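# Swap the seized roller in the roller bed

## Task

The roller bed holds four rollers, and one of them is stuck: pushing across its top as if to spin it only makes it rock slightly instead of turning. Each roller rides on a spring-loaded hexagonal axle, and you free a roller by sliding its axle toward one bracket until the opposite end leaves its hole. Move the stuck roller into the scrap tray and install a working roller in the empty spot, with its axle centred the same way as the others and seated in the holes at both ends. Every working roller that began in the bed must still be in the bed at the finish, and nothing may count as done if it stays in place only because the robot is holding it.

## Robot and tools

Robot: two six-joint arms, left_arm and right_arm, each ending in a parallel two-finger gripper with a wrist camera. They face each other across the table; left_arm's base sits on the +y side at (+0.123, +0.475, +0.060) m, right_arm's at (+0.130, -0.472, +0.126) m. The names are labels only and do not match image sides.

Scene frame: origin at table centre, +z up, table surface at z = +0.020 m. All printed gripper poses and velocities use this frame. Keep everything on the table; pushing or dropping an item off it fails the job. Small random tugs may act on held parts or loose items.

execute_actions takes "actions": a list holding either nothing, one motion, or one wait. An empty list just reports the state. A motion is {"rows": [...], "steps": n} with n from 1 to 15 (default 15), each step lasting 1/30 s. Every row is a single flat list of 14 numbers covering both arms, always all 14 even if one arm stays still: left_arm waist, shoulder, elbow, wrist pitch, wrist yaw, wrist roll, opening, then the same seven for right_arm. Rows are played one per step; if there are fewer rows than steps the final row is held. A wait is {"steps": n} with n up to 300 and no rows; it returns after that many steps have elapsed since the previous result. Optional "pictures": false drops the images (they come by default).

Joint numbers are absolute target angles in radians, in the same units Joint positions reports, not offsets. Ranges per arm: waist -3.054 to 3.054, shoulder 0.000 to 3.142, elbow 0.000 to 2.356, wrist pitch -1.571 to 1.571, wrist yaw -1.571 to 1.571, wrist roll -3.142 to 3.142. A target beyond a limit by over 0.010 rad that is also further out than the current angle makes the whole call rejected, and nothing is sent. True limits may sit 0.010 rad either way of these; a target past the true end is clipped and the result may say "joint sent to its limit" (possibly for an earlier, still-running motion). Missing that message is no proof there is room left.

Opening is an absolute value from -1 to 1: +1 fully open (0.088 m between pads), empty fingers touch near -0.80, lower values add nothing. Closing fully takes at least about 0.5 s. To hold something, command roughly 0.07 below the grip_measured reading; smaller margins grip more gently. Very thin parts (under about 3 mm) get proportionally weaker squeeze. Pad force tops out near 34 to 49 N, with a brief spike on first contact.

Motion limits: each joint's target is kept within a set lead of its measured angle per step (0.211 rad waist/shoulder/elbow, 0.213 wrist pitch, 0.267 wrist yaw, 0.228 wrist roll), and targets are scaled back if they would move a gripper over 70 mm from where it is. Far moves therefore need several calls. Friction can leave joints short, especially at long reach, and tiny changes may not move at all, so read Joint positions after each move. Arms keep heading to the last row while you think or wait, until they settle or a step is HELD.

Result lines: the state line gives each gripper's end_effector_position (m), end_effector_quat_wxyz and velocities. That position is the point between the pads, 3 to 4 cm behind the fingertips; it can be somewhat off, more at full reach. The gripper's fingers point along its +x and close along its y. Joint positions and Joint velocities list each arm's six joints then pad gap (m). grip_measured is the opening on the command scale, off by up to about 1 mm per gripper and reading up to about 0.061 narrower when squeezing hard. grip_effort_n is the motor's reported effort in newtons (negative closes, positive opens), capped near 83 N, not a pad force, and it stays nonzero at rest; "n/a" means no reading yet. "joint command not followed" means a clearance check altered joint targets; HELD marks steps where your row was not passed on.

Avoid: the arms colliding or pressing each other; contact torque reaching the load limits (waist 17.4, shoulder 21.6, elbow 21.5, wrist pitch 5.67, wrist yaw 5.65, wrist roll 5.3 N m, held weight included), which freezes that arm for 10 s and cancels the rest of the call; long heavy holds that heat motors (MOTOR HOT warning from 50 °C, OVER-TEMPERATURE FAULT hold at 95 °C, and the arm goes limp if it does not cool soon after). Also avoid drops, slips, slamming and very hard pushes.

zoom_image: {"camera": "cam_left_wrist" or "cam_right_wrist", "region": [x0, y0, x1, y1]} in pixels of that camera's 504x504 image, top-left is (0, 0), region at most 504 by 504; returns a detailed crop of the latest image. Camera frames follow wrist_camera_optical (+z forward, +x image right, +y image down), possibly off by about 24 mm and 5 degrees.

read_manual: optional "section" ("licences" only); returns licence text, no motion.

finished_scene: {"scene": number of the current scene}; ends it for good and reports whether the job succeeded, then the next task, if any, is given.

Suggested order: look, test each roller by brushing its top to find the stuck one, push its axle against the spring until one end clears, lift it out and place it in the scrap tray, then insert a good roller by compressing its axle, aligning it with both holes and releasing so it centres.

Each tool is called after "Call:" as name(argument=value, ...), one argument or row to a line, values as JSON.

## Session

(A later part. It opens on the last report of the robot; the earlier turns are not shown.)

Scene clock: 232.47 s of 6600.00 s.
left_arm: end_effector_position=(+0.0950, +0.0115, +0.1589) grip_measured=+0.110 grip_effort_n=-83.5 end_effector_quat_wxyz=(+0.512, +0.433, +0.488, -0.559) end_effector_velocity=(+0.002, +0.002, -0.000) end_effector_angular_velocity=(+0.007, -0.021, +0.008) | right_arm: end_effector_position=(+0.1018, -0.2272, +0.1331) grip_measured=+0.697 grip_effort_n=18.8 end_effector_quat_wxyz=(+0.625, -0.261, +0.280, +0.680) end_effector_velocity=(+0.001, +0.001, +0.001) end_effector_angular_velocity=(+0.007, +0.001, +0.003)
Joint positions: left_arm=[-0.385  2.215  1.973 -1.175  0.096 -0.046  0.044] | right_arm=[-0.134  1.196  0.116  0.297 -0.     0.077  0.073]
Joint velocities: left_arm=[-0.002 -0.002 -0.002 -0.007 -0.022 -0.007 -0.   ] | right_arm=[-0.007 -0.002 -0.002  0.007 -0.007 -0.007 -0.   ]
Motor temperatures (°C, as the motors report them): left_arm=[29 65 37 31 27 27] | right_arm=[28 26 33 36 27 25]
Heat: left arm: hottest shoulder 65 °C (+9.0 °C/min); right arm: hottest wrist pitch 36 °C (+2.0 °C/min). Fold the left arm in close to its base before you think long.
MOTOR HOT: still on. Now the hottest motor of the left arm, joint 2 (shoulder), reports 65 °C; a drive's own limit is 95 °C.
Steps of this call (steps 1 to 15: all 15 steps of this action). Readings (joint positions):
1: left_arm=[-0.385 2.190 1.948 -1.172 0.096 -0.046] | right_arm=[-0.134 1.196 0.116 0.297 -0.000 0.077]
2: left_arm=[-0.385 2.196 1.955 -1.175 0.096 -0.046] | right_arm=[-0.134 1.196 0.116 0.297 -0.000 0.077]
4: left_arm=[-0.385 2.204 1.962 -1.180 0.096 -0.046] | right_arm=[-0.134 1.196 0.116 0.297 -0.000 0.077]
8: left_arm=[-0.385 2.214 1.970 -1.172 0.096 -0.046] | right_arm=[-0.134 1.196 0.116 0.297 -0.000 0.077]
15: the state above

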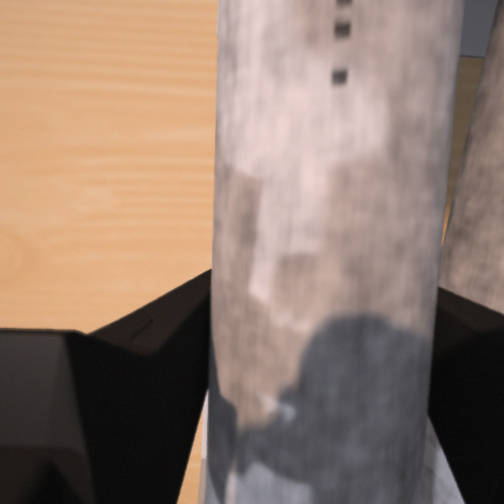

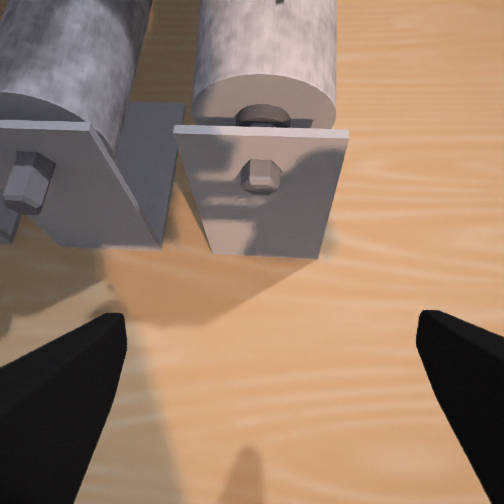

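In. 10 mm more, and bring the right hand to the stub.

Call:
execute_actions(
  actions=[
    {"rows":[[-0.386,2.22,2.035,-1.17,0.1,-0.043,0.02,-0.136,1.35,0.3,0.093,0,0.1,0],[-0.386,2.235,2.055,-1.17,0.1,-0.043,0.02,-0.136,1.4,0.33,0.093,0,0.1,0],[-0.386,2.245,2.07,-1.175,0.1,-0.043,0.02,-0.136,1.5,0.41,0.093,0,0.1,-0.2]]},
  ],
  pictures=false,
)

Call:
execute_actions(
  actions=[
    {"rows":[[-0.386,2.245,2.01,-1.13,0.1,-0.043,0.02,-0.136,1.595,0.5,0.093,0,0.1,-0.3]]},
  ],
)

Scene clock: 240.87 s of 6600.00 s.
left_arm: end_effector_position=(+0.0947, +0.0026, +0.1565) grip_measured=+0.110 grip_effort_n=-83.5 end_effector_quat_wxyz=(+0.512, +0.433, +0.487, -0.559) end_effector_velocity=(-0.000, +0.001, +0.001) end_effector_angular_velocity=(+0.004, -0.004, +0.020) | right_arm: end_effector_position=(+0.0978, -0.1929, +0.1170) grip_measured=-0.187 grip_effort_n=-14.7 end_effector_quat_wxyz=(+0.600, -0.331, +0.352, +0.638) end_effector_velocity=(-0.000, -0.001, -0.005) end_effector_angular_velocity=(-0.033, +0.006, -0.005)
Joint positions: left_arm=[-0.385  2.257  2.033 -1.191  0.096 -0.046  0.044] | right_arm=[-0.134  1.493  0.393  0.095 -0.     0.097  0.03 ]
Joint velocities: left_arm=[-0.002 -0.002  0.002 -0.007 -0.007 -0.022 -0.   ] | right_arm=[-0.002  0.027  0.017 -0.022 -0.007  0.007 -0.005]
Motor temperatures (°C, as the motors report them): left_arm=[29 65 39 31 27 27] | right_arm=[28 27 33 36 27 25]
Heat: left arm: hottest shoulder 65 °C (+12.2 °C/min); right arm: hottest wrist pitch 36 °C (+2.0 °C/min). Fold the left arm in close to its base before you think long.
MOTOR HOT: still on. Now the hottest motor of the left arm, joint 2 (shoulder), reports 65 °C; a drive's own limit is 95 °C.
Steps of this call (steps 1 to 15: the robot went on to your last target; steps 16 to 90: nothing new was sent; then 4.90 s passed at rest; steps 91 to 105: all 15 steps of this action). Readings (joint positions):
91: left_arm=[-0.385 2.217 1.976 -1.177 0.096 -0.046] | right_arm=[-0.134 1.212 0.133 0.270 -0.000 0.080]
92: left_arm=[-0.385 2.222 1.985 -1.183 0.096 -0.046] | right_arm=[-0.134 1.253 0.173 0.213 -0.000 0.085]
94: left_arm=[-0.385 2.236 2.005 -1.194 0.096 -0.046] | right_arm=[-0.134 1.359 0.265 0.155 -0.000 0.091]
98: left_arm=[-0.385 2.255 2.028 -1.187 0.096 -0.046] | right_arm=[-0.134 1.461 0.377 0.117 -0.000 0.095]
105: the state above

Scene clock: 241.37 s of 6600.00 s.
left_arm: end_effector_position=(+0.0938, +0.0026, +0.1448) grip_measured=+0.110 grip_effort_n=-83.5 end_effector_quat_wxyz=(+0.511, +0.435, +0.488, -0.559) end_effector_velocity=(-0.000, -0.001, -0.001) end_effector_angular_velocity=(-0.012, -0.006, +0.006) | right_arm: end_effector_position=(+0.0952, -0.1705, +0.1156) grip_measured=-0.296 grip_effort_n=-15.1 end_effector_quat_wxyz=(+0.598, -0.334, +0.355, +0.636) end_effector_velocity=(-0.002, -0.003, -0.002) end_effector_angular_velocity=(-0.014, +0.013, +0.015)
Joint positions: left_arm=[-0.387  2.262  1.994 -1.152  0.096 -0.044  0.044] | right_arm=[-0.134  1.59   0.484  0.09   0.     0.098  0.025]
Joint velocities: left_arm=[-0.002 -0.007 -0.017  0.022 -0.007 -0.007 -0.   ] | right_arm=[-0.002  0.002 -0.002 -0.007 -0.022 -0.007 -0.001]
Motor temperatures (°C, as the motors report them): left_arm=[29 65 39 31 27 27] | right_arm=[28 27 33 36 27 25]
Heat: left arm: hottest shoulder 65 °C (+12.1 °C/min); right arm: hottest wrist pitch 36 °C (+2.0 °C/min). Fold the left arm in close to its base before you think long.
MOTOR HOT: still on. Now the hottest motor of the left arm, joint 2 (shoulder), reports 65 °C; a drive's own limit is 95 °C.
Steps of this call (steps 1 to 15: all 15 steps of this action). Readings (joint positions):
1: left_arm=[-0.385 2.257 2.030 -1.189 0.096 -0.046] | right_arm=[-0.134 1.505 0.402 0.092 -0.000 0.097]
2: left_arm=[-0.385 2.257 2.023 -1.182 0.096 -0.046] | right_arm=[-0.134 1.527 0.421 0.089 -0.000 0.097]
4: left_arm=[-0.385 2.257 2.011 -1.170 0.096 -0.045] | right_arm=[-0.134 1.565 0.457 0.091 -0.000 0.097]
8: left_arm=[-0.387 2.261 1.997 -1.154 0.096 -0.044] | right_arm=[-0.134 1.582 0.480 0.090 0.000 0.098]
15: the state above

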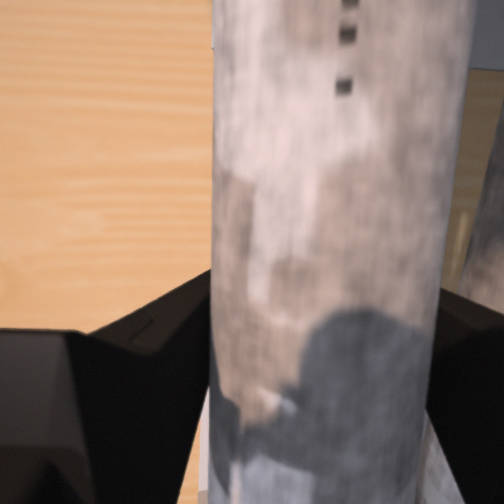

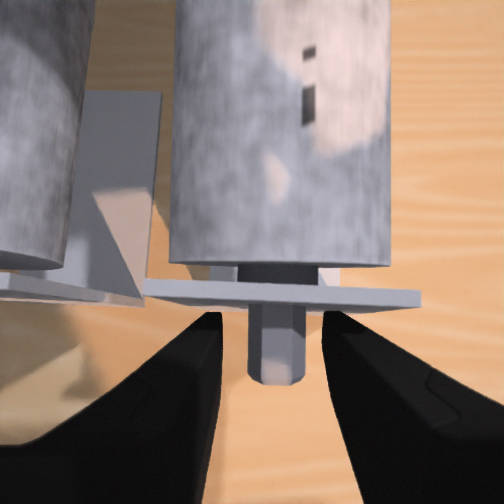

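Call:
execute_actions(
  actions=[
    {"rows":[[-0.386,2.25,1.97,-1.13,0.1,-0.043,0.02,-0.138,1.59,0.484,0.093,0,0.1,-0.7]],"steps":10},
  ],
  pictures=false,
)

Call:
execute_actions(
  actions=[
    {"rows":[[-0.386,2.25,1.98,-1.14,0.1,-0.043,0.45,-0.138,1.59,0.484,0.093,0,0.1,-0.7]],"steps":8},
  ],
  pictures=false,
)

Call:
execute_actions(
  actions=[
    {"rows":[[-0.39,2.15,1.98,-1.2,0.1,-0.043,0.45,-0.138,1.59,0.484,0.093,0,0.1,-0.7],[-0.39,2.12,1.98,-1.22,0.1,-0.043,0.45,-0.138,1.59,0.484,0.093,0,0.1,-0.7],[-0.39,2.1,1.95,-1.25,0.1,-0.043,0.45,-0.138,1.59,0.484,0.093,0,0.1,-0.7],[-0.4,2.08,1.92,-1.3,0.06,-0.05,0.45,-0.138,1.59,0.484,0.093,0,0.1,-0.7],[-0.419,2.05,1.867,-1.378,0,-0.06,0.5,-0.138,1.59,0.484,0.093,0,0.1,-0.7]]},
  ],
)

Scene clock: 247.87 s of 6600.00 s.
left_arm: end_effector_position=(+0.0935, +0.0037, +0.1378) grip_measured=+0.110 grip_effort_n=-83.5 end_effector_quat_wxyz=(+0.509, +0.436, +0.489, -0.558) end_effector_velocity=(-0.002, +0.004, -0.005) end_effector_angular_velocity=(+0.013, -0.007, +0.001) | right_arm: end_effector_position=(+0.0955, -0.1705, +0.1155) grip_measured=-0.613 grip_effort_n=-83.5 end_effector_quat_wxyz=(+0.599, -0.334, +0.356, +0.635) end_effector_velocity=(-0.003, -0.007, -0.004) end_effector_angular_velocity=(-0.028, +0.012, +0.020)
Joint positions: left_arm=[-0.387  2.263  1.969 -1.13   0.097 -0.043  0.044] | right_arm=[-0.134  1.591  0.484  0.09   0.     0.099  0.009]
Joint velocities: left_arm=[-0.007 -0.002 -0.022  0.007 -0.007 -0.007 -0.   ] | right_arm=[ 0.002 -0.002 -0.007 -0.022 -0.022 -0.007 -0.   ]
Motor temperatures (°C, as the motors report them): left_arm=[29 65 38 32 27 27] | right_arm=[28 27 33 35 27 25]
Heat: left arm: hottest shoulder 65 °C (+12.1 °C/min); right arm: hottest wrist pitch 35 °C (+0.0 °C/min). Fold the left arm in close to its base before you think long.
MOTOR HOT: still on. Now the hottest motor of the left arm, joint 2 (shoulder), reports 65 °C; a drive's own limit is 95 °C.
Steps of this call (steps 1 to 15: the robot went on to your last target; steps 16 to 90: nothing new was sent; then 3.17 s passed at rest; steps 91 to 100: all 10 steps of this action). Readings (joint positions):
91: left_arm=[-0.387 2.262 1.990 -1.149 0.096 -0.044] | right_arm=[-0.134 1.591 0.484 0.090 0.000 0.098]
92: left_arm=[-0.387 2.262 1.983 -1.143 0.096 -0.044] | right_arm=[-0.134 1.591 0.484 0.090 0.000 0.098]
94: left_arm=[-0.387 2.262 1.975 -1.135 0.096 -0.043] | right_arm=[-0.134 1.591 0.484 0.090 0.000 0.098]
98: left_arm=[-0.387 2.263 1.969 -1.131 0.097 -0.043] | right_arm=[-0.134 1.591 0.484 0.090 0.000 0.099]
100: the state above

Scene clock: 248.13 s of 6600.00 s.
left_arm: end_effector_position=(+0.0934, +0.0030, +0.1449) grip_measured=+0.411 grip_effort_n=16.0 end_effector_quat_wxyz=(+0.512, +0.433, +0.486, -0.562) end_effector_velocity=(-0.002, +0.001, +0.001) end_effector_angular_velocity=(+0.001, -0.008, -0.013) | right_arm: end_effector_position=(+0.0955, -0.1705, +0.1155) grip_measured=-0.613 grip_effort_n=-83.5 end_effector_quat_wxyz=(+0.599, -0.334, +0.356, +0.635) end_effector_velocity=(-0.002, -0.001, -0.001) end_effector_angular_velocity=(+0.001, +0.015, +0.015)
Joint positions: left_arm=[-0.387  2.252  1.977 -1.137  0.097 -0.043  0.059] | right_arm=[-0.134  1.591  0.484  0.09   0.     0.099  0.009]
Joint velocities: left_arm=[-0.007 -0.002  0.002 -0.007 -0.007  0.007  0.017] | right_arm=[-0.002 -0.002 -0.007  0.007 -0.022 -0.007 -0.   ]
Motor temperatures (°C, as the motors report them): left_arm=[29 65 38 32 27 27] | right_arm=[28 27 33 35 27 25]
Heat: left arm: hottest shoulder 65 °C (+12.1 °C/min); right arm: hottest wrist pitch 35 °C (+0.0 °C/min). Fold the left arm in close to its base before you think long.
MOTOR HOT: still on. Now the hottest motor of the left arm, joint 2 (shoulder), reports 65 °C; a drive's own limit is 95 °C.
Steps of this call (steps 1 to 8: all 8 steps of this action). Readings (joint positions):
1: left_arm=[-0.387 2.263 1.969 -1.130 0.097 -0.043] | right_arm=[-0.134 1.591 0.484 0.090 0.000 0.099]
2: left_arm=[-0.387 2.263 1.969 -1.132 0.097 -0.043] | right_arm=[-0.134 1.591 0.484 0.090 0.000 0.099]
4: left_arm=[-0.387 2.258 1.971 -1.136 0.097 -0.043] | right_arm=[-0.134 1.591 0.484 0.090 0.000 0.099]
8: the state above

Scene clock: 248.63 s of 6600.00 s.
left_arm: end_effector_position=(+0.0973, +0.0770, +0.1991) grip_measured=+0.496 grip_effort_n=16.0 end_effector_quat_wxyz=(+0.504, +0.492, +0.492, -0.512) end_effector_velocity=(+0.007, +0.031, -0.025) end_effector_angular_velocity=(+0.156, -0.046, +0.021) | right_arm: end_effector_position=(+0.0955, -0.1705, +0.1155) grip_measured=-0.613 grip_effort_n=-83.5 end_effector_quat_wxyz=(+0.599, -0.334, +0.356, +0.635) end_effector_velocity=(-0.001, +0.003, +0.004) end_effector_angular_velocity=(+0.018, -0.003, +0.020)
Joint positions: left_arm=[-0.418  2.044  1.878 -1.373  0.006 -0.056  0.063] | right_arm=[-0.134  1.591  0.484  0.09   0.     0.099  0.009]
Joint velocities: left_arm=[-0.002  0.007 -0.085 -0.066 -0.037 -0.022  0.001] | right_arm=[-0.002 -0.007  0.002  0.007 -0.007 -0.022 -0.   ]
Motor temperatures (°C, as the motors report them): left_arm=[29 65 38 32 27 27] | right_arm=[28 27 33 35 27 25]
Heat: left arm: hottest shoulder 65 °C (+12.2 °C/min); right arm: hottest wrist pitch 35 °C (+0.0 °C/min). Fold the left arm in close to its base before you think long.
MOTOR HOT: still on. Now the hottest motor of the left arm, joint 2 (shoulder), reports 65 °C; a drive's own limit is 95 °C.
Steps of this call (steps 1 to 15: all 15 steps of this action). Readings (joint positions):
1: left_arm=[-0.387 2.245 1.977 -1.141 0.097 -0.043] | right_arm=[-0.134 1.591 0.484 0.090 0.000 0.099]
2: left_arm=[-0.387 2.234 1.977 -1.164 0.097 -0.043] | right_arm=[-0.134 1.591 0.484 0.090 0.000 0.099]
4: left_arm=[-0.388 2.195 1.963 -1.206 0.095 -0.043] | right_arm=[-0.134 1.591 0.484 0.090 0.000 0.099]
8: left_arm=[-0.406 2.072 1.907 -1.334 0.030 -0.052] | right_arm=[-0.134 1.591 0.484 0.090 0.000 0.099]
15: the state above

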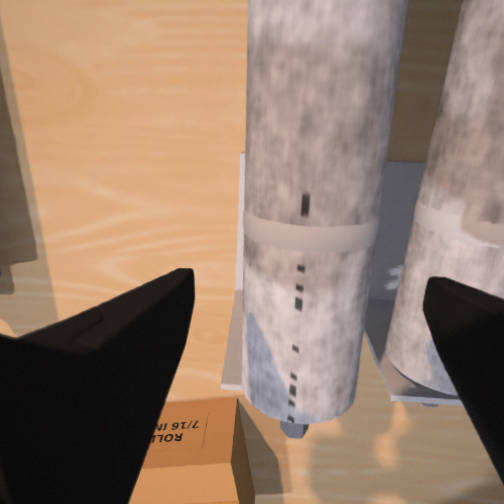

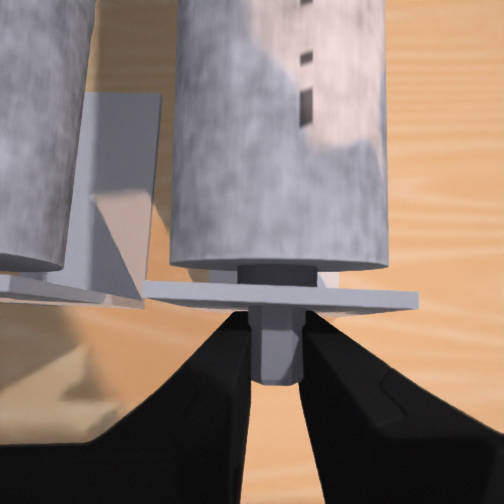

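Call:
execute_actions(
  actions=[
    {"rows":[[-0.432,2.08,1.85,-1.36,0,-0.06,0.45,-0.138,1.59,0.484,0.093,0,0.1,-0.7],[-0.432,2.1,1.83,-1.335,0,-0.06,0.45,-0.138,1.59,0.484,0.093,0,0.1,-0.7],[-0.432,2.13,1.8,-1.3,0,-0.06,0.45,-0.138,1.59,0.484,0.093,0,0.1,-0.7],[-0.432,2.16,1.772,-1.27,0,-0.06,0.45,-0.138,1.59,0.484,0.093,0,0.1,-0.7]]},
  ],
)

Call:
execute_actions(
  actions=[
    {"rows":[[-0.43,2.14,1.79,-1.27,0,-0.06,0.03,-0.138,1.59,0.484,0.093,0,0.1,-0.7]],"steps":10},
  ],
  pictures=false,
)

Call:
execute_actions(
  actions=[
    {"rows":[[-0.42,2.14,1.79,-1.27,0,-0.056,0.03,-0.133,1.56,0.45,0.093,0,0.1,-0.7],[-0.414,2.14,1.79,-1.27,0,-0.056,0.03,-0.13,1.54,0.43,0.093,0,0.1,-0.7],[-0.414,2.14,1.79,-1.27,0,-0.056,0.03,-0.128,1.52,0.41,0.093,0,0.1,-0.7],[-0.414,2.14,1.79,-1.27,0,-0.056,0.03,-0.126,1.5,0.39,0.09,0,0.1,-0.7],[-0.414,2.14,1.79,-1.27,0,-0.056,0.03,-0.124,1.48,0.365,0.085,0,0.1,-0.7]]},
  ],
)

Scene clock: 258.43 s of 6600.00 s.
left_arm: end_effector_position=(+0.0928, +0.0784, +0.1302) grip_measured=+0.453 grip_effort_n=-12.8 end_effector_quat_wxyz=(+0.475, +0.526, +0.515, -0.483) end_effector_velocity=(+0.002, +0.001, +0.002) end_effector_angular_velocity=(+0.001, -0.023, +0.003) | right_arm: end_effector_position=(+0.0955, -0.1705, +0.1155) grip_measured=-0.613 grip_effort_n=-83.5 end_effector_quat_wxyz=(+0.599, -0.334, +0.356, +0.635) end_effector_velocity=(-0.000, -0.002, -0.001) end_effector_angular_velocity=(-0.007, -0.006, +0.020)
Joint positions: left_arm=[-0.431  2.157  1.776 -1.272  0.002 -0.057  0.061] | right_arm=[-0.134  1.591  0.484  0.09   0.     0.099  0.009]
Joint velocities: left_arm=[-0.002 -0.002  0.002 -0.007 -0.022 -0.007 -0.   ] | right_arm=[-0.002 -0.002 -0.002 -0.007 -0.007 -0.022  0.   ]
Motor temperatures (°C, as the motors report them): left_arm=[29 62 37 31 27 27] | right_arm=[28 27 32 35 27 25]
Heat: left arm: hottest shoulder 62 °C (+8.1 °C/min); right arm: hottest wrist pitch 35 °C (+0.0 °C/min). Fold the left arm in close to its base before you think long.
MOTOR HOT: still on. Now the hottest motor of the left arm, joint 2 (shoulder), reports 62 °C; a drive's own limit is 95 °C.
Steps of this call (steps 1 to 15: the robot went on to your last target; steps 16 to 90: nothing new was sent; then 6.30 s passed at rest; steps 91 to 105: all 15 steps of this action). Readings (joint positions):
91: left_arm=[-0.418 2.045 1.874 -1.375 0.003 -0.057] | right_arm=[-0.134 1.591 0.484 0.090 0.000 0.099]
92: left_arm=[-0.420 2.047 1.869 -1.370 0.002 -0.057] | right_arm=[-0.134 1.591 0.484 0.090 0.000 0.099]
94: left_arm=[-0.425 2.063 1.847 -1.334 0.002 -0.057] | right_arm=[-0.134 1.591 0.484 0.090 0.000 0.099]
98: left_arm=[-0.430 2.131 1.796 -1.288 0.002 -0.057] | right_arm=[-0.134 1.591 0.484 0.090 0.000 0.099]
105: the state above

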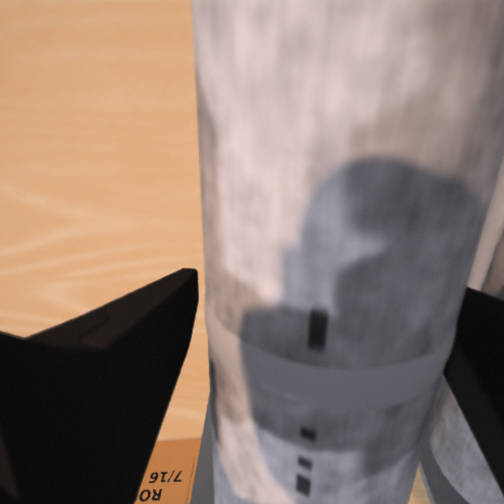

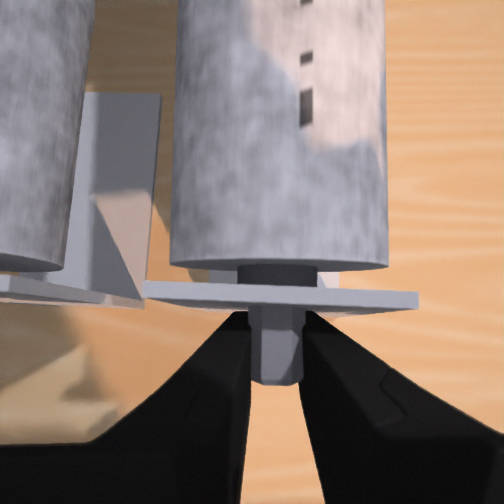

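Scene clock: 258.77 s of 6600.00 s.
left_arm: end_effector_position=(+0.0928, +0.0772, +0.1325) grip_measured=+0.099 grip_effort_n=-83.5 end_effector_quat_wxyz=(+0.477, +0.524, +0.513, -0.485) end_effector_velocity=(+0.002, +0.002, -0.001) end_effector_angular_velocity=(+0.012, -0.009, +0.009) | right_arm: end_effector_position=(+0.0956, -0.1705, +0.1155) grip_measured=-0.613 grip_effort_n=-83.5 end_effector_quat_wxyz=(+0.599, -0.334, +0.356, +0.635) end_effector_velocity=(-0.001, -0.004, -0.002) end_effector_angular_velocity=(-0.012, +0.001, +0.013)
Joint positions: left_arm=[-0.431  2.154  1.78  -1.272  0.002 -0.058  0.044] | right_arm=[-0.135  1.591  0.484  0.09   0.     0.099  0.009]
Joint velocities: left_arm=[ 0.002  0.002 -0.002 -0.007 -0.007 -0.007 -0.   ] | right_arm=[ 0.002 -0.002 -0.007 -0.007 -0.007 -0.007 -0.   ]
Motor temperatures (°C, as the motors report them): left_arm=[29 62 37 31 27 27] | right_arm=[28 27 32 35 27 25]
Heat: left arm: hottest shoulder 62 °C (+8.1 °C/min); right arm: hottest wrist pitch 35 °C (+0.0 °C/min). Fold the left arm in close to its base before you think long.
MOTOR HOT: still on. Now the hottest motor of the left arm, joint 2 (shoulder), reports 62 °C; a drive's own limit is 95 °C.
Steps of this call (steps 1 to 10: all 10 steps of this action). Readings (joint positions):
1: left_arm=[-0.431 2.156 1.776 -1.272 0.002 -0.057] | right_arm=[-0.134 1.591 0.484 0.090 0.000 0.099]
2: left_arm=[-0.431 2.156 1.777 -1.272 0.002 -0.057] | right_arm=[-0.134 1.591 0.484 0.090 0.000 0.099]
4: left_arm=[-0.431 2.156 1.778 -1.272 0.002 -0.057] | right_arm=[-0.134 1.591 0.484 0.090 0.000 0.099]
8: left_arm=[-0.431 2.154 1.780 -1.272 0.002 -0.058] | right_arm=[-0.135 1.591 0.484 0.090 0.000 0.099]
10: the state above

Scene clock: 259.27 s of 6600.00 s.
left_arm: end_effector_position=(+0.0943, +0.0762, +0.1325) grip_measured=+0.099 grip_effort_n=-83.5 end_effector_quat_wxyz=(+0.477, +0.523, +0.512, -0.487) end_effector_velocity=(-0.002, -0.001, +0.000) end_effector_angular_velocity=(-0.007, +0.007, +0.005) | right_arm: end_effector_position=(+0.0956, -0.1933, +0.1147) grip_measured=-0.613 grip_effort_n=-83.5 end_effector_quat_wxyz=(+0.597, -0.333, +0.353, +0.639) end_effector_velocity=(-0.001, -0.004, +0.000) end_effector_angular_velocity=(-0.003, +0.002, +0.013)
Joint positions: left_arm=[-0.426  2.154  1.781 -1.268  0.004 -0.051  0.044] | right_arm=[-0.127  1.505  0.393  0.102 -0.002  0.1    0.009]
Joint velocities: left_arm=[-0.002 -0.002 -0.002  0.007  0.007 -0.007 -0.   ] | right_arm=[ 0.002 -0.017 -0.012 -0.007 -0.007 -0.007 -0.   ]
Motor temperatures (°C, as the motors report them): left_arm=[29 62 37 31 27 27] | right_arm=[28 28 32 35 27 25]
Heat: left arm: hottest shoulder 62 °C (+8.1 °C/min); right arm: hottest wrist pitch 35 °C (+0.0 °C/min). Fold the left arm in close to its base before you think long.
MOTOR HOT: still on. Now the hottest motor of the left arm, joint 2 (shoulder), reports 62 °C; a drive's own limit is 95 °C.
Steps of this call (steps 1 to 15: all 15 steps of this action). Readings (joint positions):
1: left_arm=[-0.430 2.154 1.780 -1.272 0.002 -0.058] | right_arm=[-0.135 1.587 0.482 0.090 0.000 0.099]
2: left_arm=[-0.430 2.154 1.781 -1.271 0.002 -0.058] | right_arm=[-0.135 1.582 0.476 0.094 0.000 0.099]
4: left_arm=[-0.428 2.154 1.781 -1.271 0.003 -0.054] | right_arm=[-0.134 1.565 0.456 0.105 -0.000 0.099]
8: left_arm=[-0.426 2.154 1.781 -1.270 0.003 -0.052] | right_arm=[-0.127 1.515 0.403 0.098 -0.002 0.100]
15: the state above

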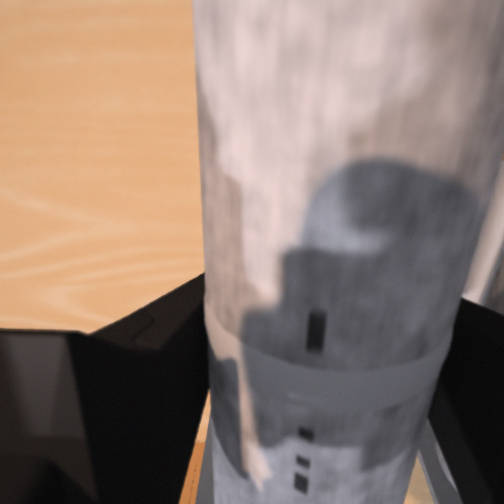

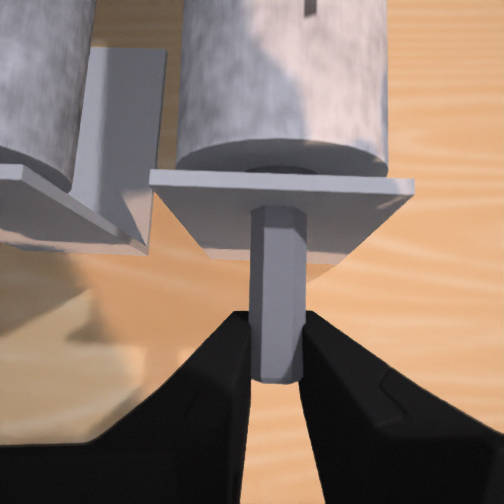

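Lower about halfway and correct x.

Call:
execute_actions(
  actions=[
    {"rows":[[-0.404,2.11,1.76,-1.24,0,-0.062,0.03,-0.124,1.475,0.365,0.085,0,0.1,-0.7],[-0.404,2.1,1.73,-1.21,0,-0.062,0.03,-0.124,1.475,0.365,0.085,0,0.1,-0.7],[-0.404,2.09,1.7,-1.18,0,-0.062,0.03,-0.124,1.475,0.365,0.085,0,0.1,-0.7]]},
  ],
  pictures=false,
)

Scene clock: 264.47 s of 6600.00 s.
left_arm: end_effector_position=(+0.0951, +0.0763, +0.1236) grip_measured=+0.099 grip_effort_n=-83.5 end_effector_quat_wxyz=(+0.486, +0.512, +0.504, -0.498) end_effector_velocity=(+0.000, +0.002, -0.004) end_effector_angular_velocity=(+0.007, -0.008, +0.005) | right_arm: end_effector_position=(+0.0956, -0.1937, +0.1158) grip_measured=-0.613 grip_effort_n=-83.5 end_effector_quat_wxyz=(+0.597, -0.331, +0.352, +0.640) end_effector_velocity=(-0.003, -0.001, +0.001) end_effector_angular_velocity=(+0.005, +0.015, +0.016)
Joint positions: left_arm=[-0.423  2.124  1.7   -1.179  0.007 -0.049  0.044] | right_arm=[-0.126  1.497  0.389  0.103 -0.002  0.1    0.009]
Joint velocities: left_arm=[-0.002  0.002 -0.012  0.007 -0.007 -0.007 -0.   ] | right_arm=[-0.002 -0.007 -0.007  0.007 -0.022 -0.007 -0.   ]
Motor temperatures (°C, as the motors report them): left_arm=[29 62 36 30 27 27] | right_arm=[28 28 32 34 27 25]
Heat: left arm: hottest shoulder 62 °C (+6.1 °C/min); right arm: hottest wrist pitch 34 °C (-2.0 °C/min). Fold the left arm in close to its base before you think long.
MOTOR HOT: still on. Now the hottest motor of the left arm, joint 2 (shoulder), reports 62 °C; a drive's own limit is 95 °C.
Steps of this call (steps 1 to 15: the robot went on to your last target; steps 16 to 90: nothing new was sent; then 1.70 s passed at rest; steps 91 to 105: all 15 steps of this action). Readings (joint positions):
91: left_arm=[-0.426 2.154 1.779 -1.267 0.004 -0.051] | right_arm=[-0.127 1.505 0.392 0.103 -0.002 0.100]
92: left_arm=[-0.425 2.151 1.770 -1.257 0.005 -0.051] | right_arm=[-0.127 1.504 0.392 0.103 -0.002 0.100]
94: left_arm=[-0.423 2.139 1.738 -1.221 0.006 -0.049] | right_arm=[-0.127 1.501 0.391 0.103 -0.002 0.100]
98: left_arm=[-0.423 2.129 1.709 -1.188 0.007 -0.049] | right_arm=[-0.126 1.497 0.389 0.103 -0.002 0.100]
105: the state above

Call:
execute_actions(
  actions=[
    {"rows":[[-0.413,2.09,1.69,-1.17,0,-0.06,0.03,-0.12,1.515,0.405,0.09,0,0.1,-0.7]],"steps":10},
  ],
  pictures=false,
)

Call:
execute_actions(
  actions=[
    {"rows":[[-0.411,2.09,1.69,-1.17,0,-0.06,0.03,-0.12,1.515,0.405,0.09,0,0.1,0]],"steps":12},
  ],
)

Scene clock: 267.93 s of 6600.00 s.
left_arm: end_effector_position=(+0.0949, +0.0765, +0.1230) grip_measured=+0.099 grip_effort_n=-83.5 end_effector_quat_wxyz=(+0.487, +0.511, +0.503, -0.499) end_effector_velocity=(-0.002, +0.003, +0.001) end_effector_angular_velocity=(+0.008, +0.007, +0.005) | right_arm: end_effector_position=(+0.0954, -0.1911, +0.1154) grip_measured=-0.613 grip_effort_n=-83.5 end_effector_quat_wxyz=(+0.597, -0.333, +0.353, +0.639) end_effector_velocity=(+0.000, +0.005, +0.001) end_effector_angular_velocity=(+0.006, +0.011, -0.010)
Joint positions: left_arm=[-0.423  2.12   1.691 -1.169  0.007 -0.049  0.044] | right_arm=[-0.126  1.51   0.402  0.098  0.     0.1    0.009]
Joint velocities: left_arm=[-0.002 -0.007 -0.007 -0.007  0.007 -0.007 -0.   ] | right_arm=[-0.007  0.012  0.012  0.007 -0.007  0.007  0.   ]
Motor temperatures (°C, as the motors report them): left_arm=[29 62 36 30 27 27] | right_arm=[28 29 32 34 27 25]
Heat: left arm: hottest shoulder 62 °C (+5.0 °C/min); right arm: hottest wrist pitch 34 °C (-2.0 °C/min). Fold the left arm in close to its base before you think long.
MOTOR HOT: still on. Now the hottest motor of the left arm, joint 2 (shoulder), reports 62 °C; a drive's own limit is 95 °C.
Steps of this call (steps 1 to 15: the robot went on to your last target; steps 16 to 90: nothing new was sent; then 0.13 s passed at rest; steps 91 to 100: all 10 steps of this action). Readings (joint positions):
91: left_arm=[-0.423 2.124 1.698 -1.177 0.007 -0.049] | right_arm=[-0.126 1.499 0.390 0.103 -0.002 0.100]
92: left_arm=[-0.423 2.123 1.696 -1.174 0.007 -0.049] | right_arm=[-0.126 1.501 0.393 0.099 -0.001 0.100]
94: left_arm=[-0.423 2.121 1.693 -1.172 0.007 -0.049] | right_arm=[-0.126 1.504 0.396 0.098 -0.001 0.100]
98: left_arm=[-0.423 2.120 1.691 -1.170 0.007 -0.049] | right_arm=[-0.126 1.509 0.401 0.098 0.000 0.100]
100: the state above

Scene clock: 268.33 s of 6600.00 s.
left_arm: end_effector_position=(+0.0949, +0.0765, +0.1230) grip_measured=+0.099 grip_effort_n=-83.5 end_effector_quat_wxyz=(+0.487, +0.511, +0.503, -0.499) end_effector_velocity=(+0.000, +0.005, +0.000) end_effector_angular_velocity=(+0.021, -0.009, +0.005) | right_arm: end_effector_position=(+0.0952, -0.1928, +0.1141) grip_measured=-0.019 grip_effort_n=18.8 end_effector_quat_wxyz=(+0.595, -0.337, +0.355, +0.637) end_effector_velocity=(+0.000, -0.000, +0.000) end_effector_angular_velocity=(-0.001, -0.010, +0.005)
Joint positions: left_arm=[-0.423  2.12   1.691 -1.169  0.007 -0.049  0.044] | right_arm=[-0.124  1.512  0.403  0.089  0.001  0.1    0.038]
Joint velocities: left_arm=[-0.002 -0.002 -0.002 -0.022 -0.007 -0.007 -0.   ] | right_arm=[ 0.002 -0.002  0.002 -0.007  0.007 -0.007  0.007]
Motor temperatures (°C, as the motors report them): left_arm=[29 63 36 30 27 27] | right_arm=[28 29 32 34 27 25]
Heat: left arm: hottest shoulder 63 °C (+6.1 °C/min); right arm: hottest wrist pitch 34 °C (-2.0 °C/min). Fold the left arm in close to its base before you think long.
MOTOR HOT: still on. Now the hottest motor of the left arm, joint 2 (shoulder), reports 63 °C; a drive's own limit is 95 °C.
Steps of this call (steps 1 to 12: all 12 steps of this action). Readings (joint positions):
1: left_arm=[-0.423 2.120 1.691 -1.169 0.007 -0.049] | right_arm=[-0.126 1.511 0.403 0.098 0.001 0.100]
2: left_arm=[-0.423 2.120 1.691 -1.169 0.007 -0.049] | right_arm=[-0.126 1.512 0.403 0.094 0.001 0.100]
4: left_arm=[-0.423 2.120 1.691 -1.169 0.007 -0.049] | right_arm=[-0.124 1.512 0.403 0.089 0.001 0.100]
8: left_arm=[-0.423 2.120 1.691 -1.169 0.007 -0.049] | right_arm=[-0.124 1.512 0.403 0.089 0.001 0.100]
12: the state above

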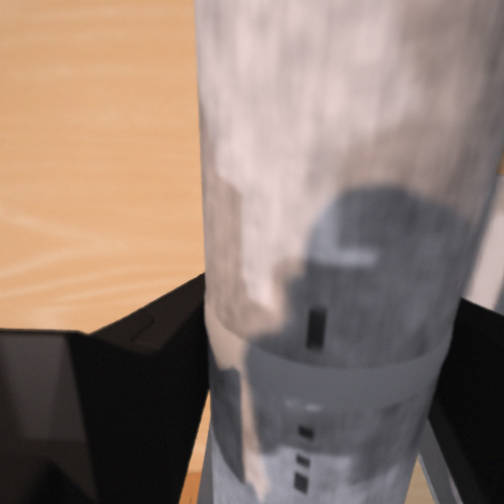

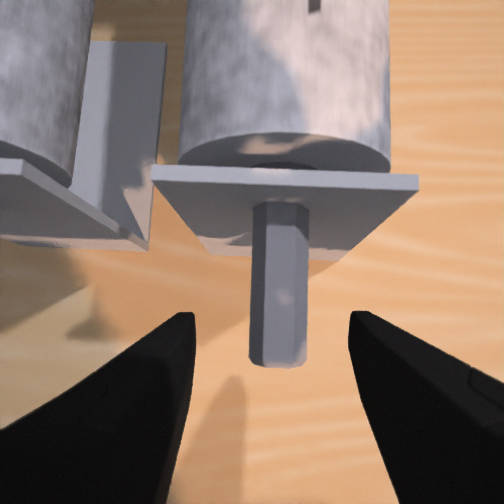

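Call:
execute_actions(
  actions=[
    {"rows":[[-0.409,2.085,1.66,-1.14,-0.004,-0.025,0.03,-0.12,1.515,0.405,0.09,0,0.1,0]]},
  ],
)

Scene clock: 271.70 s of 6600.00 s.
left_arm: end_effector_position=(+0.0971, +0.0766, +0.1200) grip_measured=+0.099 grip_effort_n=-83.5 end_effector_quat_wxyz=(+0.486, +0.511, +0.497, -0.506) end_effector_velocity=(+0.000, +0.003, -0.001) end_effector_angular_velocity=(+0.013, +0.006, +0.010) | right_arm: end_effector_position=(+0.0951, -0.1928, +0.1141) grip_measured=-0.003 grip_effort_n=18.8 end_effector_quat_wxyz=(+0.595, -0.337, +0.355, +0.637) end_effector_velocity=(-0.002, +0.000, +0.002) end_effector_angular_velocity=(+0.002, +0.003, +0.013)
Joint positions: left_arm=[-0.418  2.11   1.664 -1.139  0.007 -0.029  0.044] | right_arm=[-0.124  1.512  0.403  0.089  0.001  0.1    0.039]
Joint velocities: left_arm=[ 0.002 -0.002 -0.007 -0.007  0.007 -0.007 -0.   ] | right_arm=[ 0.002 -0.007  0.002 -0.007 -0.007 -0.007 -0.   ]
Motor temperatures (°C, as the motors report them): left_arm=[29 63 36 30 27 27] | right_arm=[28 28 32 33 27 25]
Heat: left arm: hottest shoulder 63 °C (+5.0 °C/min); right arm: hottest wrist pitch 33 °C (-3.0 °C/min). Fold the left arm in close to its base before you think long.
MOTOR HOT: still on. Now the hottest motor of the left arm, joint 2 (shoulder), reports 63 °C; a drive's own limit is 95 °C.
Steps of this call (steps 1 to 15: the robot went on to your last target; steps 16 to 86: nothing new was sent; steps 87 to 101: all 15 steps of this action). Readings (joint positions):
87: left_arm=[-0.423 2.119 1.688 -1.167 0.007 -0.046] | right_arm=[-0.124 1.512 0.403 0.089 0.001 0.100]
88: left_arm=[-0.423 2.116 1.681 -1.158 0.007 -0.043] | right_arm=[-0.124 1.512 0.403 0.089 0.001 0.100]
90: left_arm=[-0.422 2.112 1.672 -1.149 0.007 -0.038] | right_arm=[-0.124 1.512 0.403 0.089 0.001 0.100]
94: left_arm=[-0.418 2.111 1.666 -1.141 0.007 -0.030] | right_arm=[-0.124 1.512 0.403 0.089 0.001 0.100]
101: the state above

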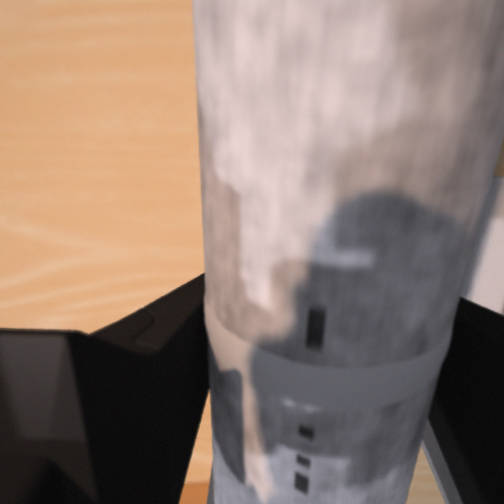

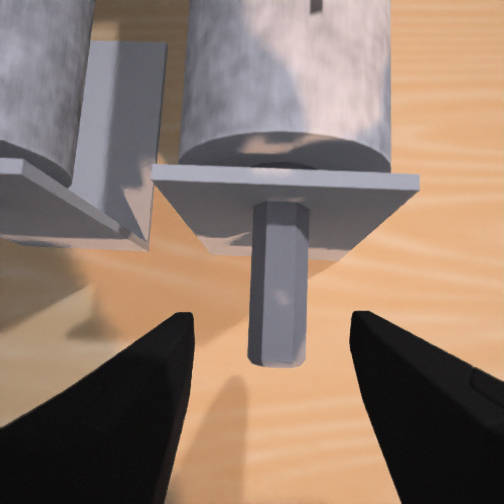

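Call:
execute_actions(
  actions=[
    {"rows":[[-0.411,2.08,1.625,-1.105,-0.004,-0.027,0.03,-0.12,1.515,0.405,0.09,0,0.1,0]]},
  ],
)

Call:
execute_actions(
  actions=[
    {"rows":[[-0.411,2.075,1.59,-1.07,-0.004,-0.027,0.03,-0.12,1.515,0.405,0.09,0,0.1,0]]},
  ],
)

Scene clock: 275.60 s of 6600.00 s.
left_arm: end_effector_position=(+0.0992, +0.0784, +0.1150) grip_measured=+0.099 grip_effort_n=-83.5 end_effector_quat_wxyz=(+0.489, +0.513, +0.491, -0.508) end_effector_velocity=(-0.002, +0.004, -0.001) end_effector_angular_velocity=(+0.013, +0.006, +0.034) | right_arm: end_effector_position=(+0.0951, -0.1928, +0.1141) grip_measured=-0.003 grip_effort_n=18.8 end_effector_quat_wxyz=(+0.595, -0.337, +0.355, +0.637) end_effector_velocity=(+0.000, -0.004, -0.004) end_effector_angular_velocity=(-0.017, +0.000, +0.008)
Joint positions: left_arm=[-0.417  2.101  1.629 -1.106 -0.003 -0.021  0.044] | right_arm=[-0.124  1.512  0.403  0.089  0.001  0.1    0.039]
Joint velocities: left_arm=[-0.002 -0.002 -0.007 -0.007  0.007 -0.037 -0.   ] | right_arm=[-0.002  0.002 -0.007 -0.007 -0.007 -0.007 -0.   ]
Motor temperatures (°C, as the motors report them): left_arm=[29 63 35 30 27 27] | right_arm=[28 28 32 33 27 25]
Heat: left arm: hottest shoulder 63 °C (+5.1 °C/min); right arm: hottest wrist pitch 33 °C (-3.0 °C/min). Fold the left arm in close to its base before you think long.
MOTOR HOT: still on. Now the hottest motor of the left arm, joint 2 (shoulder), reports 63 °C; a drive's own limit is 95 °C.
Steps of this call (steps 1 to 15: the robot went on to your last target; steps 16 to 90: nothing new was sent; then 0.40 s passed at rest; steps 91 to 105: all 15 steps of this action). Readings (joint positions):
91: left_arm=[-0.418 2.110 1.660 -1.135 0.006 -0.029] | right_arm=[-0.124 1.512 0.403 0.089 0.001 0.100]
92: left_arm=[-0.418 2.106 1.651 -1.125 0.004 -0.028] | right_arm=[-0.124 1.512 0.403 0.089 0.001 0.100]
94: left_arm=[-0.418 2.104 1.641 -1.113 0.003 -0.027] | right_arm=[-0.124 1.512 0.403 0.089 0.001 0.100]
98: left_arm=[-0.417 2.103 1.634 -1.104 -0.003 -0.021] | right_arm=[-0.124 1.512 0.403 0.089 0.001 0.100]
105: the state above

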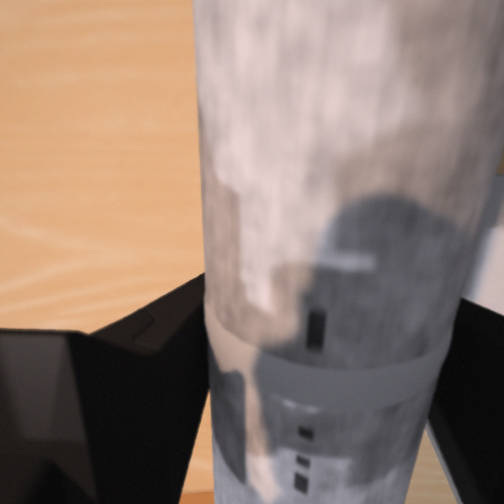

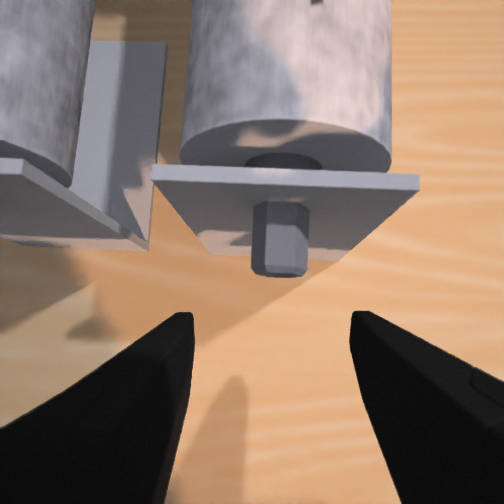

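Scene clock: 276.10 s of 6600.00 s.
left_arm: end_effector_position=(+0.0993, +0.0790, +0.1139) grip_measured=+0.099 grip_effort_n=-83.5 end_effector_quat_wxyz=(+0.493, +0.508, +0.486, -0.512) end_effector_velocity=(+0.002, -0.000, +0.001) end_effector_angular_velocity=(-0.008, -0.007, +0.010) | right_arm: end_effector_position=(+0.0951, -0.1928, +0.1141) grip_measured=-0.003 grip_effort_n=18.8 end_effector_quat_wxyz=(+0.595, -0.337, +0.355, +0.637) end_effector_velocity=(-0.002, -0.007, -0.004) end_effector_angular_velocity=(-0.028, +0.004, +0.028)
Joint positions: left_arm=[-0.417  2.084  1.599 -1.075 -0.003 -0.021  0.044] | right_arm=[-0.124  1.512  0.403  0.089  0.001  0.1    0.039]
Joint velocities: left_arm=[ 0.002 -0.007 -0.007  0.007 -0.007 -0.007  0.   ] | right_arm=[-0.002 -0.002 -0.007 -0.022 -0.022 -0.022 -0.   ]
Motor temperatures (°C, as the motors report them): left_arm=[29 63 35 30 27 27] | right_arm=[28 28 32 33 27 25]
Heat: left arm: hottest shoulder 63 °C (+5.0 °C/min); right arm: hottest wrist pitch 33 °C (-3.0 °C/min). Fold the left arm in close to its base before you think long.
MOTOR HOT: still on. Now the hottest motor of the left arm, joint 2 (shoulder), reports 63 °C; a drive's own limit is 95 °C.
Steps of this call (steps 1 to 15: all 15 steps of this action). Readings (joint positions):
1: left_arm=[-0.417 2.100 1.625 -1.103 -0.003 -0.021] | right_arm=[-0.124 1.512 0.403 0.089 0.001 0.100]
2: left_arm=[-0.417 2.095 1.618 -1.094 -0.003 -0.021] | right_arm=[-0.124 1.512 0.403 0.089 0.001 0.100]
4: left_arm=[-0.417 2.089 1.608 -1.085 -0.003 -0.021] | right_arm=[-0.124 1.512 0.403 0.089 0.001 0.100]
8: left_arm=[-0.417 2.086 1.601 -1.078 -0.003 -0.021] | right_arm=[-0.124 1.512 0.403 0.089 0.001 0.100]
15: the state above

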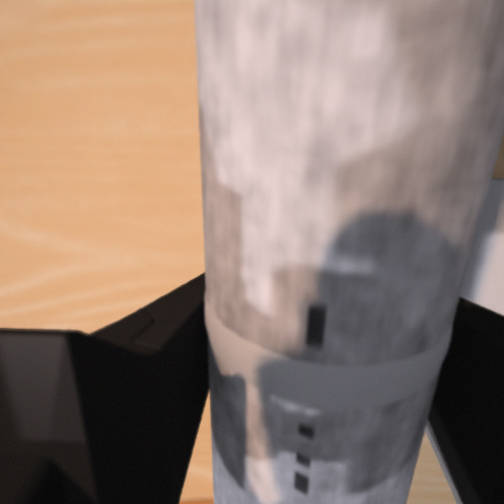

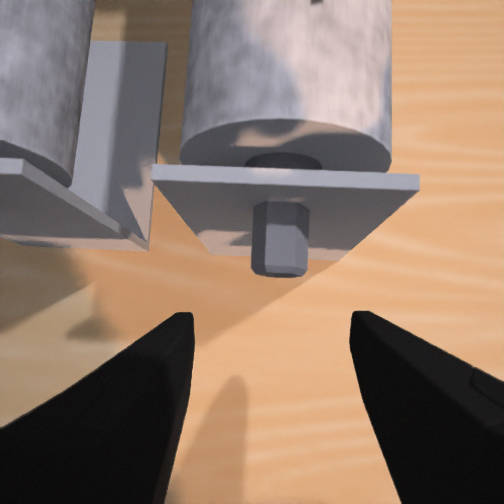

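Snapped in. Open, lean one finger on it while lifting to test spin.

Call:
execute_actions(
  actions=[
    {"rows":[[-0.385,2.08,1.6,-1.075,0,-0.03,0.5,-0.13,0.9,0.15,0.2,0,0.1,0.5]],"steps":12},
  ],
  pictures=false,
)

Call:
execute_actions(
  actions=[
    {"rows":[[-0.385,2.07,1.64,-1.14,0,-0.03,0.5,-0.13,0.8,0.15,0.2,0,0.1,0.5],[-0.385,2.06,1.68,-1.19,0,-0.03,0.5,-0.13,0.8,0.15,0.2,0,0.1,0.5],[-0.385,2.04,1.72,-1.24,0,-0.03,0.5,-0.13,0.8,0.15,0.2,0,0.1,0.5],[-0.385,1.95,1.8,-1.4,0,-0.03,0.5,-0.13,0.8,0.15,0.2,0,0.1,0.5]]},
  ],
)

Scene clock: 279.57 s of 6600.00 s.
left_arm: end_effector_position=(+0.1078, +0.0788, +0.1139) grip_measured=+0.487 grip_effort_n=15.1 end_effector_quat_wxyz=(+0.498, +0.499, +0.496, -0.507) end_effector_velocity=(+0.002, +0.003, -0.001) end_effector_angular_velocity=(+0.012, -0.008, +0.010) | right_arm: end_effector_position=(+0.0978, -0.2096, +0.1904) grip_measured=+0.485 grip_effort_n=18.8 end_effector_quat_wxyz=(+0.644, -0.188, +0.230, +0.705) end_effector_velocity=(-0.007, +0.035, +0.196) end_effector_angular_velocity=(+0.811, +0.107, +0.020)
Joint positions: left_arm=[-0.392  2.084  1.599 -1.075  0.006 -0.026  0.063] | right_arm=[-0.126  0.965  0.168  0.202  0.001  0.1    0.063]
Joint velocities: left_arm=[ 0.002 -0.002 -0.007 -0.007 -0.007 -0.007  0.005] | right_arm=[-0.002 -0.769 -0.002  0.051 -0.022 -0.007  0.005]
Motor temperatures (°C, as the motors report them): left_arm=[29 63 35 30 27 27] | right_arm=[28 28 31 33 27 25]
Heat: left arm: hottest shoulder 63 °C (+3.0 °C/min); right arm: hottest wrist pitch 33 °C (-3.0 °C/min). Fold the left arm in close to its base before you think long.
MOTOR HOT: still on. Now the hottest motor of the left arm, joint 2 (shoulder), reports 63 °C; a drive's own limit is 95 °C.
Steps of this call (steps 1 to 15: the robot went on to your last target; steps 16 to 90: nothing new was sent; then 0.07 s passed at rest; steps 91 to 102: all 12 steps of this action). Readings (joint positions):
91: left_arm=[-0.416 2.084 1.599 -1.074 -0.002 -0.021] | right_arm=[-0.124 1.496 0.386 0.105 0.001 0.100]
92: left_arm=[-0.412 2.084 1.599 -1.074 -0.001 -0.024] | right_arm=[-0.124 1.451 0.343 0.140 0.001 0.100]
94: left_arm=[-0.401 2.084 1.599 -1.074 0.004 -0.025] | right_arm=[-0.124 1.336 0.253 0.160 0.001 0.100]
98: left_arm=[-0.393 2.084 1.599 -1.075 0.006 -0.025] | right_arm=[-0.126 1.140 0.171 0.182 0.001 0.100]
102: the state above

Scene clock: 280.07 s of 6600.00 s.
left_arm: end_effector_position=(+0.1109, +0.1002, +0.2190) grip_measured=+0.498 grip_effort_n=16.0 end_effector_quat_wxyz=(+0.509, +0.488, +0.488, -0.514) end_effector_velocity=(+0.001, +0.021, -0.036) end_effector_angular_velocity=(+0.221, -0.029, -0.014) | right_arm: end_effector_position=(+0.0977, -0.2079, +0.2268) grip_measured=+0.497 grip_effort_n=18.8 end_effector_quat_wxyz=(+0.654, -0.132, +0.182, +0.722) end_effector_velocity=(-0.004, -0.000, +0.003) end_effector_angular_velocity=(+0.017, +0.005, +0.025)
Joint positions: left_arm=[-0.387  1.935  1.802 -1.391  0.003 -0.027  0.063] | right_arm=[-0.126  0.805  0.161  0.201  0.001  0.1    0.063]
Joint velocities: left_arm=[-0.007  0.1    0.002 -0.125 -0.022  0.007 -0.   ] | right_arm=[ 0.002 -0.012 -0.002  0.007 -0.022 -0.007 -0.   ]
Motor temperatures (°C, as the motors report them): left_arm=[29 63 35 30 27 27] | right_arm=[28 28 31 33 27 25]
Heat: left arm: hottest shoulder 63 °C (+3.0 °C/min); right arm: hottest wrist pitch 33 °C (-3.0 °C/min). Fold the left arm in close to its base before you think long.
MOTOR HOT: still on. Now the hottest motor of the left arm, joint 2 (shoulder), reports 63 °C; a drive's own limit is 95 °C.
Steps of this call (steps 1 to 15: all 15 steps of this action). Readings (joint positions):
1: left_arm=[-0.392 2.084 1.602 -1.081 0.006 -0.026] | right_arm=[-0.126 0.934 0.168 0.201 0.001 0.100]
2: left_arm=[-0.392 2.084 1.613 -1.102 0.006 -0.027] | right_arm=[-0.126 0.899 0.164 0.196 0.001 0.100]
4: left_arm=[-0.392 2.079 1.655 -1.173 0.008 -0.027] | right_arm=[-0.126 0.849 0.161 0.199 0.001 0.100]
8: left_arm=[-0.389 2.005 1.749 -1.326 0.004 -0.027] | right_arm=[-0.126 0.815 0.161 0.201 0.001 0.100]
15: the state above

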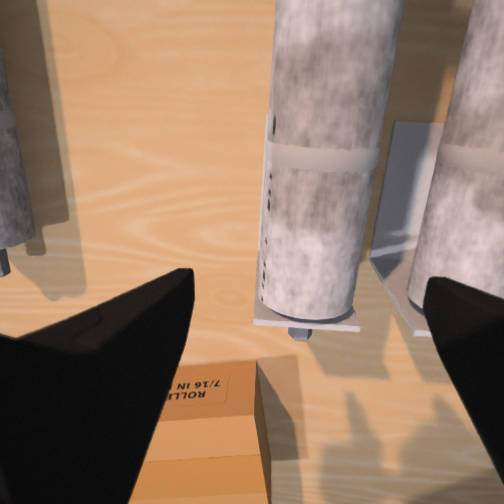

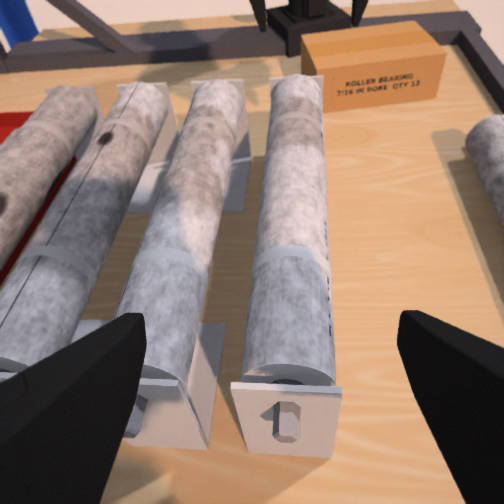

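Call:
finished_scene(
  scene=1,
)

The scene is finished: the task was done.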